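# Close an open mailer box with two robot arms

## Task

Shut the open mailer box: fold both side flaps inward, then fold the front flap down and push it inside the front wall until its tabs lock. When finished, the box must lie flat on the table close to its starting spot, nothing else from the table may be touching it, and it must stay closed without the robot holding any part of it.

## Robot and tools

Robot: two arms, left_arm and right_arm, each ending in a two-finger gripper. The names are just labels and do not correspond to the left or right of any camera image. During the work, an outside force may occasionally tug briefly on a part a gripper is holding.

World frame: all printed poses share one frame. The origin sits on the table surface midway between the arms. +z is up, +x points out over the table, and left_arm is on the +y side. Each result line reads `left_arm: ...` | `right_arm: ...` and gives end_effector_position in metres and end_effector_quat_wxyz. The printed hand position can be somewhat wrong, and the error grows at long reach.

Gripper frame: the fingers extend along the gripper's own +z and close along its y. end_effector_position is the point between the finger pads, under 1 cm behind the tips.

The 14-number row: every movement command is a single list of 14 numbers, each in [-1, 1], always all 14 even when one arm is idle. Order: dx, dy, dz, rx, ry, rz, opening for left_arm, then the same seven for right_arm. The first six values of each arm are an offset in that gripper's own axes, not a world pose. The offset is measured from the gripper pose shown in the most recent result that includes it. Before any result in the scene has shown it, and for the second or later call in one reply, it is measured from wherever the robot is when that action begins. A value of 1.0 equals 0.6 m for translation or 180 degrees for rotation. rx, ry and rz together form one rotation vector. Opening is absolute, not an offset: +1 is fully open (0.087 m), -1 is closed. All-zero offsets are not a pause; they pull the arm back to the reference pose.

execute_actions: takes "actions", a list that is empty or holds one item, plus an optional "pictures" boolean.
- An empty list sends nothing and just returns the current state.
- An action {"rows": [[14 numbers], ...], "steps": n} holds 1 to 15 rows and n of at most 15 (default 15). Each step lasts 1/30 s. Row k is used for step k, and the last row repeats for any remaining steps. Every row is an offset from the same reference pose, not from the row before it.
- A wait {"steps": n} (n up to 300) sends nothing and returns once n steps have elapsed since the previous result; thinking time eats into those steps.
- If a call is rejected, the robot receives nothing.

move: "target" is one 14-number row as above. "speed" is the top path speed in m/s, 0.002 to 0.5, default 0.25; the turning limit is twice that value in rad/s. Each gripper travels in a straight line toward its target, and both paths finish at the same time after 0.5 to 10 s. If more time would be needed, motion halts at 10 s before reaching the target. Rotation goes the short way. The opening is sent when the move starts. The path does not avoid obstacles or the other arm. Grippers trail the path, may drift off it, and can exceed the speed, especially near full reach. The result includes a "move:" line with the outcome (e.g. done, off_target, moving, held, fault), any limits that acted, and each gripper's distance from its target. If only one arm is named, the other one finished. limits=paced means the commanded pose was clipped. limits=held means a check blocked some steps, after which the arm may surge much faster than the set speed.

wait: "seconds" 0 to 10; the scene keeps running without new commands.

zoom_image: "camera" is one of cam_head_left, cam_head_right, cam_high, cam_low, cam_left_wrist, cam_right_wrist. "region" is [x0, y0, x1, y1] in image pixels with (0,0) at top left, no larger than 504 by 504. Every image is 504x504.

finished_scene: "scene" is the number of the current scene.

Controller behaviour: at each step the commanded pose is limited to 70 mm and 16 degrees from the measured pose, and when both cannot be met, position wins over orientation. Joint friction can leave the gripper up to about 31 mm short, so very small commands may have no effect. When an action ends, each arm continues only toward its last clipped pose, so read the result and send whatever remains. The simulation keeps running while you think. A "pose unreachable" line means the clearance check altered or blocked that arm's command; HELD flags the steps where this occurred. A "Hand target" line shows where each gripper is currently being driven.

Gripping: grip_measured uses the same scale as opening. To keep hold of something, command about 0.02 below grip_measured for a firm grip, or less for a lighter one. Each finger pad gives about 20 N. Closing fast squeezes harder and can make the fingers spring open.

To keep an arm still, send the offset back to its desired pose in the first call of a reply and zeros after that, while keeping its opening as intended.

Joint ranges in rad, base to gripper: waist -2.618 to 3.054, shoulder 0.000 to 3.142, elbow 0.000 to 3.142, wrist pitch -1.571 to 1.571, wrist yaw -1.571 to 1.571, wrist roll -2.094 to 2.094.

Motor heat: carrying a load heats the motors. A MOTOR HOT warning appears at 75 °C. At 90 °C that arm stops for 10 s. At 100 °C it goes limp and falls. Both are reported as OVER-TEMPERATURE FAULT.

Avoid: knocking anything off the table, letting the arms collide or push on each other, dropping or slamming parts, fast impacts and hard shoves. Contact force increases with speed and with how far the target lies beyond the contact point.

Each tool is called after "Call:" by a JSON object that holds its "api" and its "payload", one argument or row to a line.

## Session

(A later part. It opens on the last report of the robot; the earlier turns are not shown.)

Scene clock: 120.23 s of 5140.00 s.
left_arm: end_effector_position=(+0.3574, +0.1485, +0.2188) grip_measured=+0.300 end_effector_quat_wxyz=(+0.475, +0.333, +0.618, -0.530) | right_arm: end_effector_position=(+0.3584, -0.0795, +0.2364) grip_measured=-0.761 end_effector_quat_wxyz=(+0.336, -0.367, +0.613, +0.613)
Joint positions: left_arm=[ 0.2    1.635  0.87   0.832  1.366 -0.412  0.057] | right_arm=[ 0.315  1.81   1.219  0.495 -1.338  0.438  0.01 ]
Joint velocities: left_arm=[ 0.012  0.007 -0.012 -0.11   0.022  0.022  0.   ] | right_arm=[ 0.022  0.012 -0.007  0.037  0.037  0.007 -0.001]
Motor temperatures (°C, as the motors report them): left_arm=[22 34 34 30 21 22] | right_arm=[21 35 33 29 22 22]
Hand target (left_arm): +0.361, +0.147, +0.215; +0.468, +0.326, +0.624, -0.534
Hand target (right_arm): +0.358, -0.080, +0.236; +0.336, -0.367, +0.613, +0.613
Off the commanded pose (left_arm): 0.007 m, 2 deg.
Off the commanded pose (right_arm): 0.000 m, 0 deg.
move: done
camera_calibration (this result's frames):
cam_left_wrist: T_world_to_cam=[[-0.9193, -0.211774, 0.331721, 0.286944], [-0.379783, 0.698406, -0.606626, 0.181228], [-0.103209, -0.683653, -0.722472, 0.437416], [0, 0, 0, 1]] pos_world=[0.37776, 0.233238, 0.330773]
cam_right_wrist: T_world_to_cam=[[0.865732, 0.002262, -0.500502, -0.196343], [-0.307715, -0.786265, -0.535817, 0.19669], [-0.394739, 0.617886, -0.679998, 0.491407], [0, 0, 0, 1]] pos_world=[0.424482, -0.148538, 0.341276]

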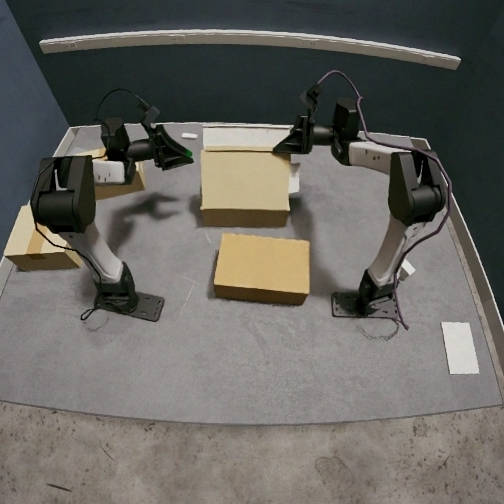

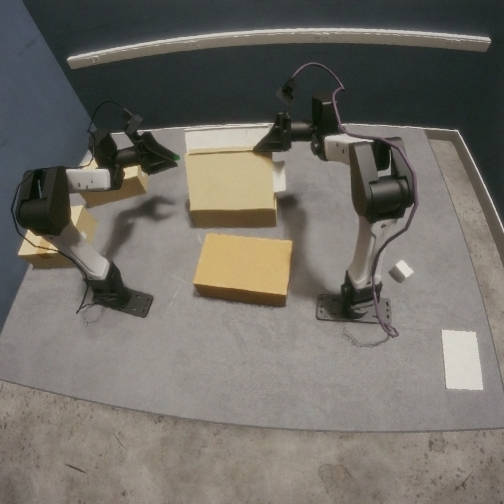

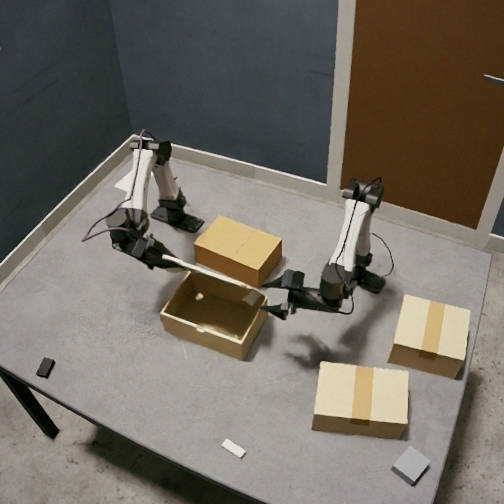

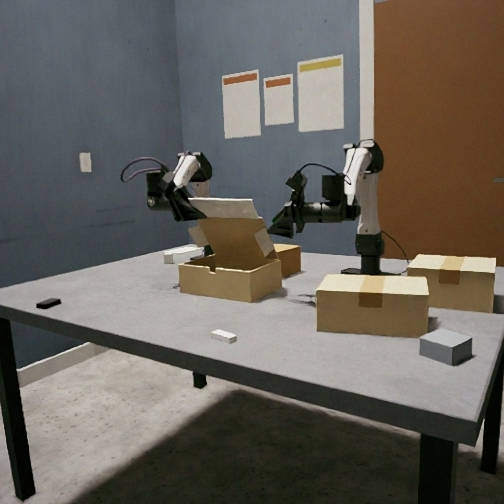

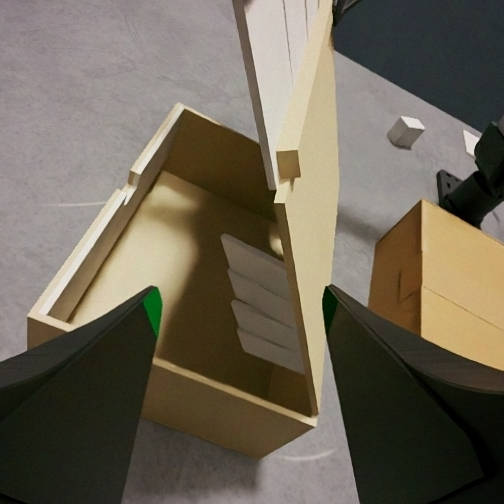

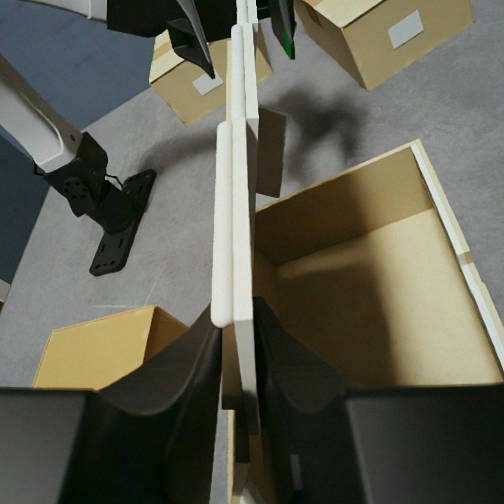

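Call:
{"api": "move", "payload": {
  "target": [0,-0.04,0.11,0.06,0.023,0,0.3, 0,0,0,0,0,0,-1],
  "speed": 0.07
}}

Call:
{"api": "execute_actions", "payload": {
  "actions": [
    {"rows":[[0,0,0,0,0,0,-1,0,0,0,0,0,0,-1]],"steps":15}
  ],
  "pictures": false
}}

Call:
{"api": "move", "payload": {
  "target": [0,0,0,0,0,0,-1, 0,0,-0.2,0,0,0,0.3],
  "speed": 0.1
}}

Scene clock: 124.30 s of 5140.00 s.
left_arm: end_effector_position=(+0.3507, +0.0824, +0.2330) grip_measured=+0.300 end_effector_quat_wxyz=(+0.434, +0.397, +0.575, -0.569) | right_arm: end_effector_position=(+0.3584, -0.0795, +0.2364) grip_measured=-0.761 end_effector_quat_wxyz=(+0.336, -0.367, +0.613, +0.613)
Joint positions: left_arm=[ 0.018  1.723  1.011  0.831  1.372 -0.431  0.057] | right_arm=[ 0.315  1.81   1.219  0.495 -1.338  0.438  0.01 ]
Joint velocities: left_arm=[ 0.012 -0.012 -0.002 -0.037  0.037 -0.037 -0.   ] | right_arm=[-0.007  0.002 -0.002  0.007  0.051 -0.022  0.001]
Motor temperatures (°C, as the motors report them): left_arm=[22 34 34 30 21 22] | right_arm=[21 36 33 29 22 22]
Hand target (left_arm): +0.351, +0.079, +0.229; +0.421, +0.394, +0.580, -0.576
Hand target (right_arm): +0.358, -0.080, +0.236; +0.336, -0.367, +0.613, +0.613
Off the commanded pose (left_arm): 0.006 m, 2 deg.
Off the commanded pose (right_arm): 0.000 m, 0 deg.
move: done
camera_calibration (this result's frames):
cam_left_wrist: T_world_to_cam=[[-0.95267, -0.0339978, 0.302098, 0.266023], [-0.223481, 0.752001, -0.620122, 0.177375], [-0.206095, -0.658285, -0.724007, 0.436144], [0, 0, 0, 1]] pos_world=[0.382959, 0.162765, 0.3454]
cam_right_wrist: T_world_to_cam=[[0.865732, 0.002262, -0.500502, -0.196343], [-0.307715, -0.786265, -0.535817, 0.19669], [-0.394739, 0.617886, -0.679998, 0.491407], [0, 0, 0, 1]] pos_world=[0.424482, -0.148538, 0.341276]

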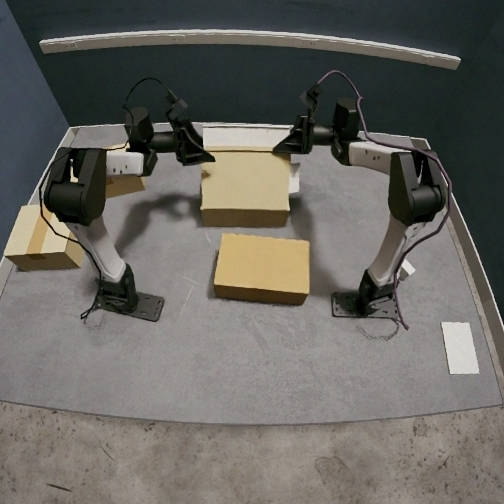

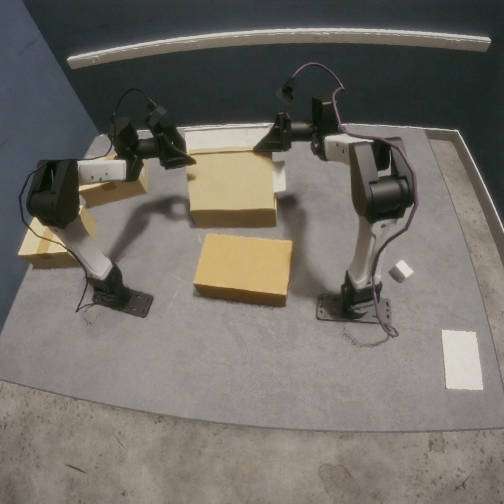

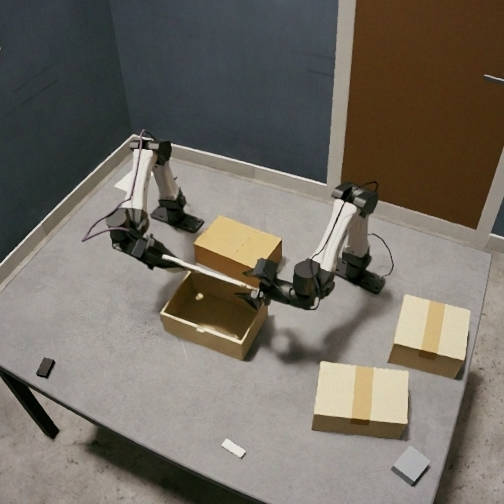

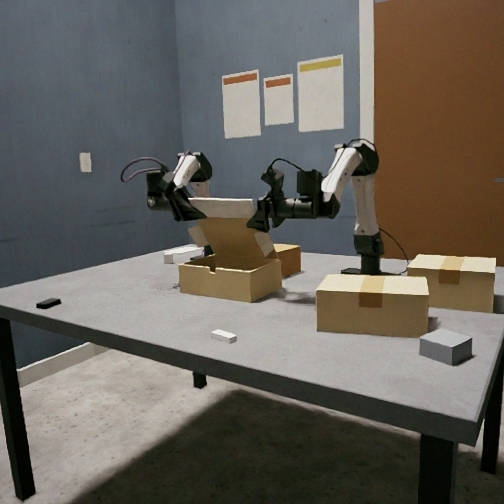

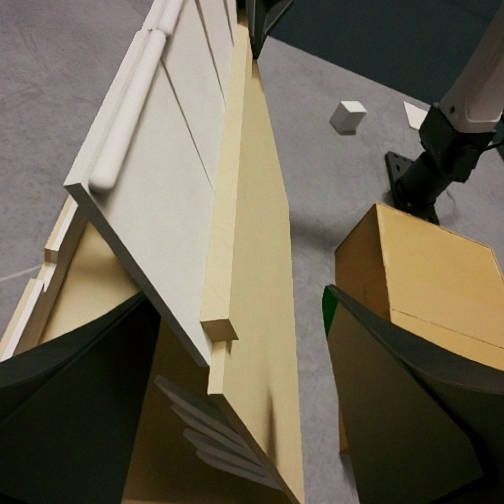

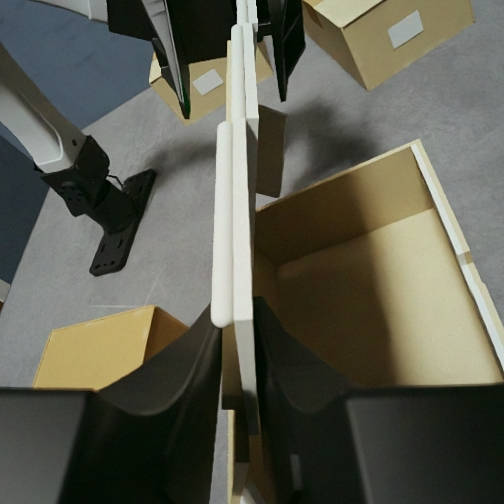

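Scene clock: 124.80 s of 5140.00 s.
left_arm: end_effector_position=(+0.3496, +0.0824, +0.2331) grip_measured=-0.804 end_effector_quat_wxyz=(+0.426, +0.390, +0.580, -0.574) | right_arm: end_effector_position=(+0.3566, -0.0798, +0.2370) grip_measured=-0.761 end_effector_quat_wxyz=(+0.334, -0.372, +0.610, +0.615)
Joint positions: left_arm=[ 0.018  1.723  1.011  0.829  1.373 -0.455  0.009] | right_arm=[ 0.315  1.81   1.219  0.499 -1.35   0.437  0.01 ]
Joint velocities: left_arm=[ 0.022  0.002 -0.012 -0.037 -0.037 -0.051  0.   ] | right_arm=[-0.017  0.012  0.002  0.007 -0.007  0.051 -0.001]
Motor temperatures (°C, as the motors report them): left_arm=[22 34 34 30 21 22] | right_arm=[21 36 33 29 22 22]
Hand target (left_arm): +0.351, +0.082, +0.233; +0.434, +0.397, +0.575, -0.569
Hand target (right_arm): +0.358, -0.080, +0.236; +0.336, -0.367, +0.613, +0.613
Off the commanded pose (left_arm): 0.001 m, 1 deg.
Off the commanded pose (right_arm): 0.002 m, 1 deg.
Steps of this call (steps 1 to 15: all 15 steps of this action). Readings (end_effector_position):
1: left_arm (+0.3507, +0.0824, +0.2330) | right_arm (+0.3584, -0.0795, +0.2364)
2: left_arm (+0.3510, +0.0824, +0.2330) | right_arm (+0.3580, -0.0796, +0.2364)
4: left_arm (+0.3499, +0.0824, +0.2330) | right_arm (+0.3567, -0.0798, +0.2368)
8: left_arm (+0.3496, +0.0824, +0.2331) | right_arm (+0.3566, -0.0798, +0.2370)
15: the state above

Scene clock: 126.60 s of 5140.00 s.
left_arm: end_effector_position=(+0.3492, +0.0824, +0.2333) grip_measured=-0.809 end_effector_quat_wxyz=(+0.423, +0.387, +0.582, -0.576) | right_arm: end_effector_position=(+0.3680, -0.1969, +0.2375) grip_measured=+0.300 end_effector_quat_wxyz=(+0.363, -0.339, +0.621, +0.607)
Joint positions: left_arm=[ 0.018  1.723  1.011  0.829  1.373 -0.464  0.008] | right_arm=[ 0.005  1.743  1.151  0.415 -1.571  0.354  0.057]
Joint velocities: left_arm=[-0.007 -0.002 -0.037  0.022 -0.066  0.007  0.   ] | right_arm=[-0.007 -0.007 -0.012  0.081 -0.007  0.007 -0.001]
Motor temperatures (°C, as the motors report them): left_arm=[22 34 34 30 21 22] | right_arm=[21 36 33 29 22 22]
Hand target (left_arm): +0.350, +0.082, +0.233; +0.426, +0.390, +0.580, -0.574
Hand target (right_arm): +0.362, -0.198, +0.239; +0.364, -0.341, +0.619, +0.607
Off the commanded pose (left_arm): 0.000 m, 1 deg.
Off the commanded pose (right_arm): 0.006 m, 5 deg.
joint sent to its limit (right arm) — the command would take joint 5 (wrist yaw) past its lower limit, so that joint was sent only as far as its limit.
move: off_target (right_arm)
camera_calibration (this result's frames):
cam_left_wrist: T_world_to_cam=[[-0.941575, -0.0318327, 0.335297, 0.252668], [-0.243634, 0.751743, -0.6128, 0.182555], [-0.23255, -0.658687, -0.715578, 0.443285], [0, 0, 0, 1]] pos_world=[0.385469, 0.162794, 0.344356]
cam_right_wrist: T_world_to_cam=[[0.863164, -0.0545363, -0.50197, -0.213694], [-0.368501, -0.747685, -0.552425, 0.141826], [-0.345189, 0.66181, -0.665472, 0.55543], [0, 0, 0, 1]] pos_world=[0.428444, -0.273202, 0.340704]

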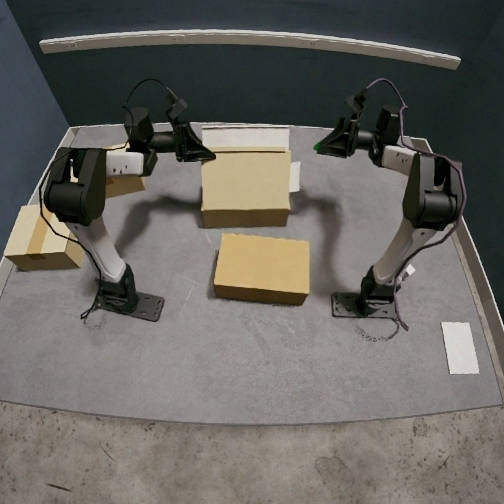

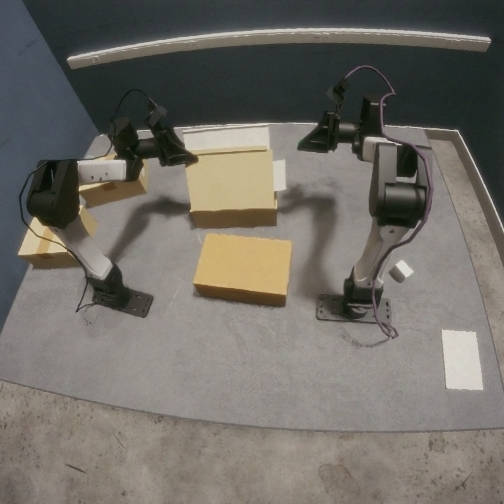

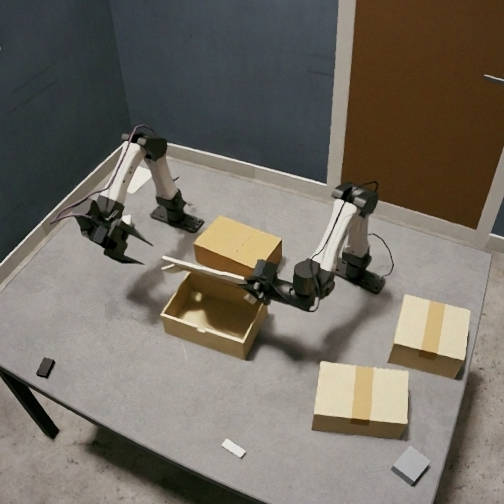

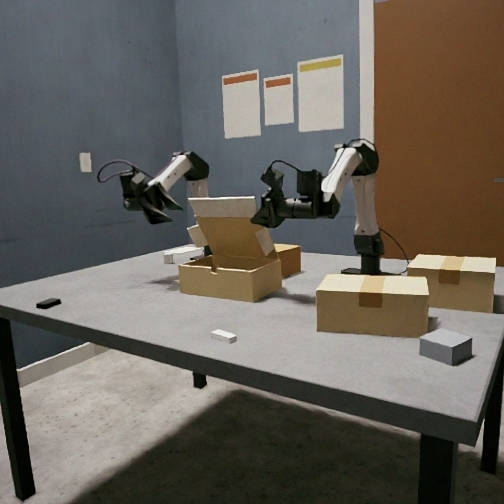

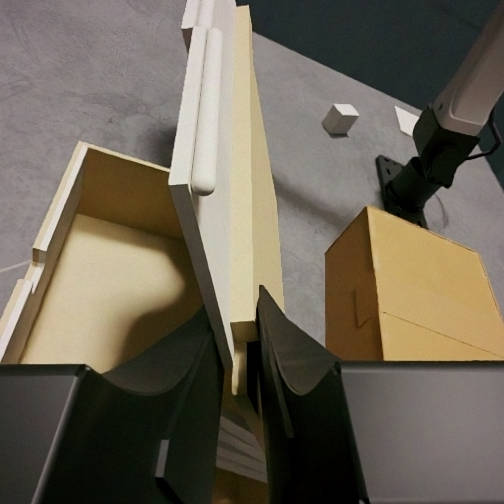

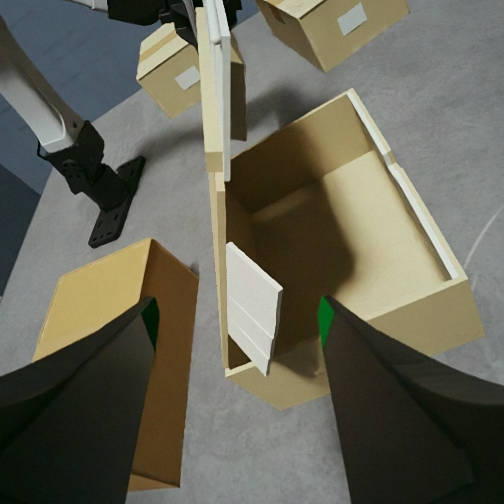

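Call:
{"api": "move", "payload": {
  "target": [0,0,0,0,0,0,-1, 0.133,0.006,-0.03,0.13,-0.075,0,-1],
  "speed": 0.12
}}

Call:
{"api": "move", "payload": {
  "target": [0,0,0,0,0,0,-1, 0,0,0.22,0,0,0,-1],
  "speed": 0.06
}}

Scene clock: 131.23 s of 5140.00 s.
left_arm: end_effector_position=(+0.3490, +0.0824, +0.2334) grip_measured=-0.810 end_effector_quat_wxyz=(+0.422, +0.386, +0.583, -0.577) | right_arm: end_effector_position=(+0.3256, -0.2106, +0.1669) grip_measured=-0.985 end_effector_quat_wxyz=(+0.484, -0.189, +0.689, +0.505)
Joint positions: left_arm=[ 0.018  1.723  1.011  0.829  1.373 -0.469  0.008] | right_arm=[-0.019  1.458  0.499  0.911 -1.137  0.495  0.001]
Joint velocities: left_arm=[-0.007 -0.007 -0.002 -0.022 -0.007 -0.051 -0.001] | right_arm=[-0.022  0.002 -0.012  0.095  0.051 -0.022 -0.001]
Motor temperatures (°C, as the motors report them): left_arm=[22 35 35 30 21 22] | right_arm=[21 36 33 29 22 22]
Hand target (left_arm): +0.349, +0.082, +0.233; +0.423, +0.387, +0.582, -0.576
Hand target (right_arm): +0.323, -0.212, +0.169; +0.493, -0.187, +0.686, +0.502
Off the commanded pose (left_arm): 0.000 m, 0 deg.
Off the commanded pose (right_arm): 0.005 m, 1 deg.
move: done
camera_calibration (this result's frames):
cam_left_wrist: T_world_to_cam=[[-0.940292, -0.0316577, 0.338893, 0.25119], [-0.245898, 0.751613, -0.612056, 0.183209], [-0.23534, -0.658844, -0.71452, 0.444053], [0, 0, 0, 1]] pos_world=[0.385746, 0.162811, 0.344293]
cam_right_wrist: T_world_to_cam=[[0.742372, -0.437424, -0.507489, -0.253697], [-0.669401, -0.515962, -0.534496, 0.220737], [-0.028044, 0.736508, -0.675847, 0.417082], [0, 0, 0, 1]] pos_world=[0.347796, -0.304265, 0.271118]

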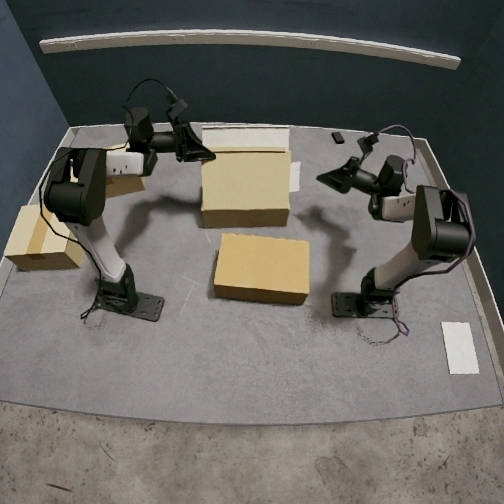

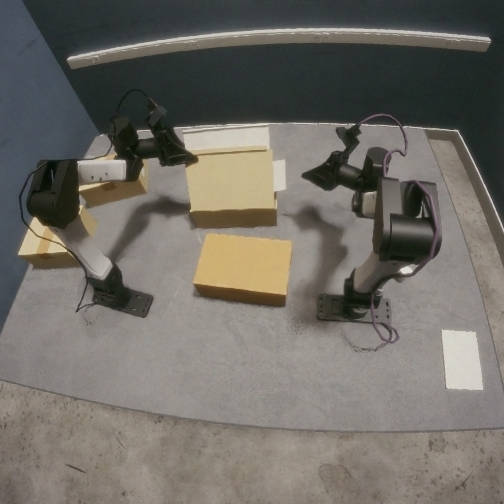

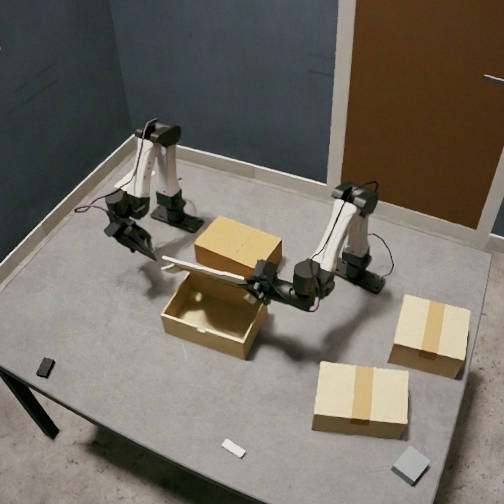

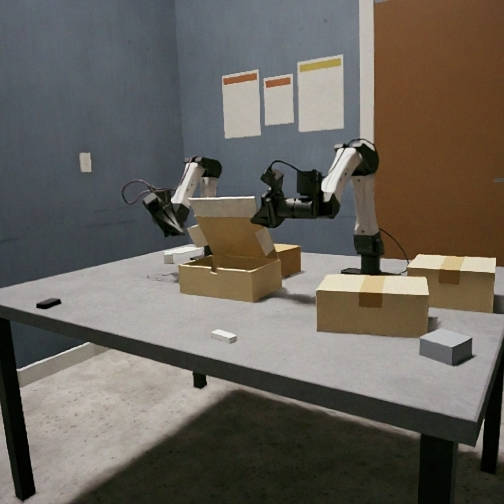

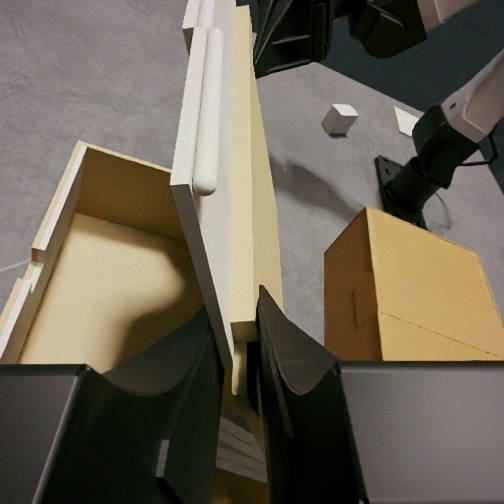

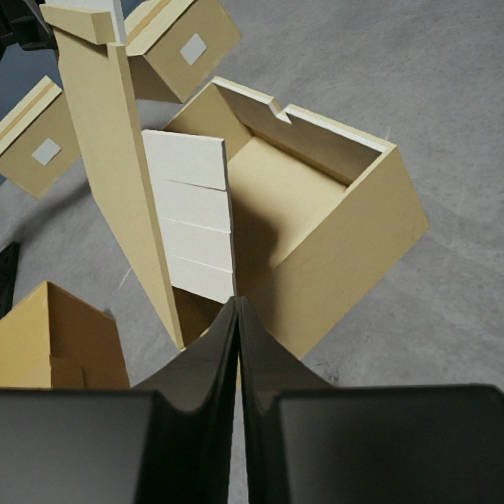

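Scene clock: 133.73 s of 5140.00 s.
left_arm: end_effector_position=(+0.3507, +0.0827, +0.2340) grip_measured=-0.813 end_effector_quat_wxyz=(+0.426, +0.384, +0.583, -0.575) | right_arm: end_effector_position=(+0.3852, -0.1021, +0.1599) grip_measured=-0.985 end_effector_quat_wxyz=(+0.481, -0.188, +0.695, +0.500)
Joint positions: left_arm=[ 0.019  1.723  1.011  0.834  1.366 -0.47   0.008] | right_arm=[ 0.335  1.739  0.771  0.915 -0.779  0.503  0.001]
Joint velocities: left_arm=[-0.002  0.007 -0.007 -0.022 -0.037  0.007  0.   ] | right_arm=[-0.002 -0.012 -0.012 -0.051 -0.051 -0.007 -0.001]
Motor temperatures (°C, as the motors report them): left_arm=[22 35 35 30 21 22] | right_arm=[21 36 33 30 22 22]
Hand target (left_arm): +0.349, +0.082, +0.233; +0.422, +0.386, +0.582, -0.577
Hand target (right_arm): +0.389, -0.096, +0.165; +0.484, -0.190, +0.690, +0.504
Off the commanded pose (left_arm): 0.002 m, 1 deg.
Off the commanded pose (right_arm): 0.009 m, 1 deg.
move: done
camera_calibration (this result's frames):
cam_left_wrist: T_world_to_cam=[[-0.941079, -0.0392474, 0.335901, 0.25415], [-0.25042, 0.748407, -0.614147, 0.186128], [-0.227287, -0.662077, -0.714139, 0.442464], [0, 0, 0, 1]] pos_world=[0.386352, 0.16362, 0.344922]
cam_right_wrist: T_world_to_cam=[[0.735634, -0.448402, -0.507719, -0.252505], [-0.676679, -0.520551, -0.520704, 0.313096], [-0.0308089, 0.72661, -0.686359, 0.335829], [0, 0, 0, 1]] pos_world=[0.407963, -0.194258, 0.265328]

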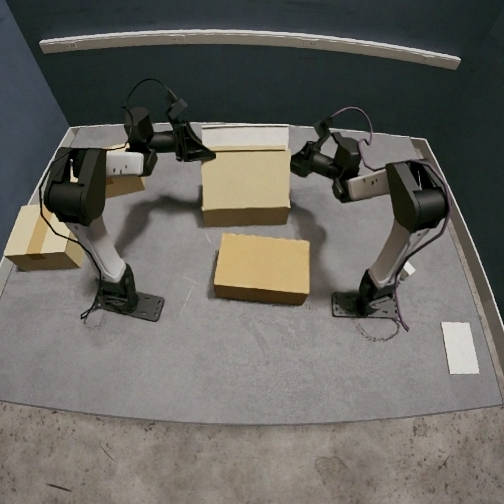

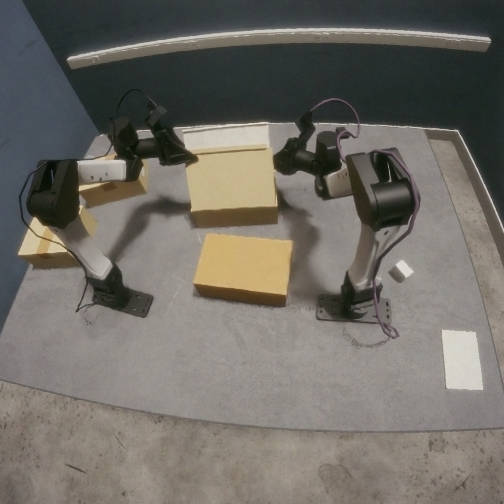

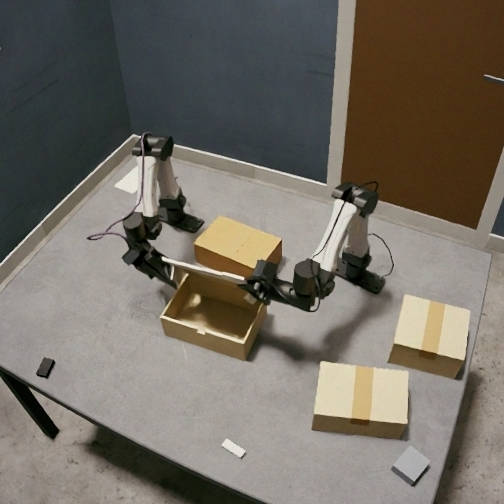

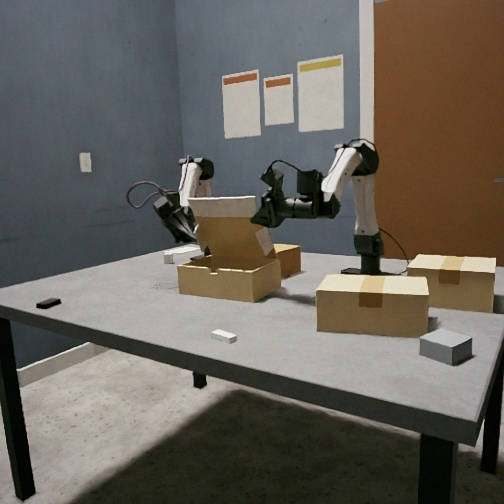

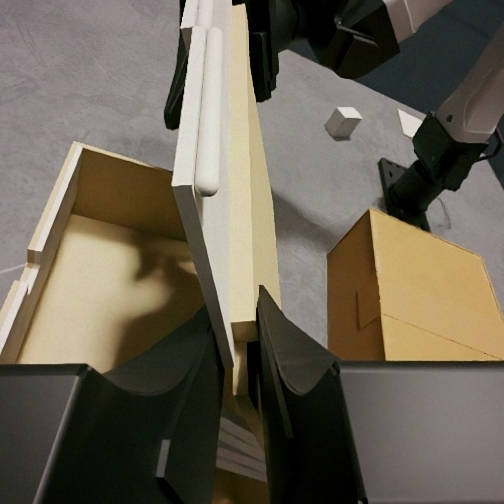

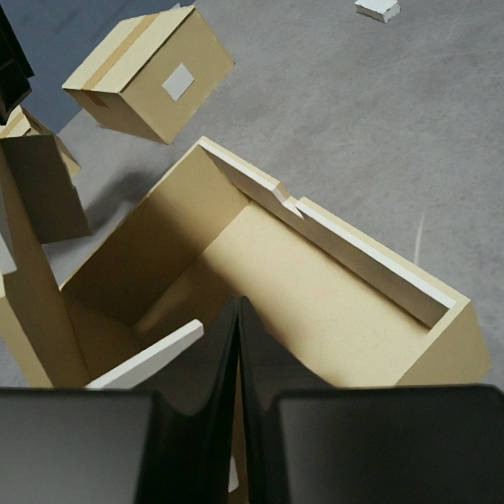

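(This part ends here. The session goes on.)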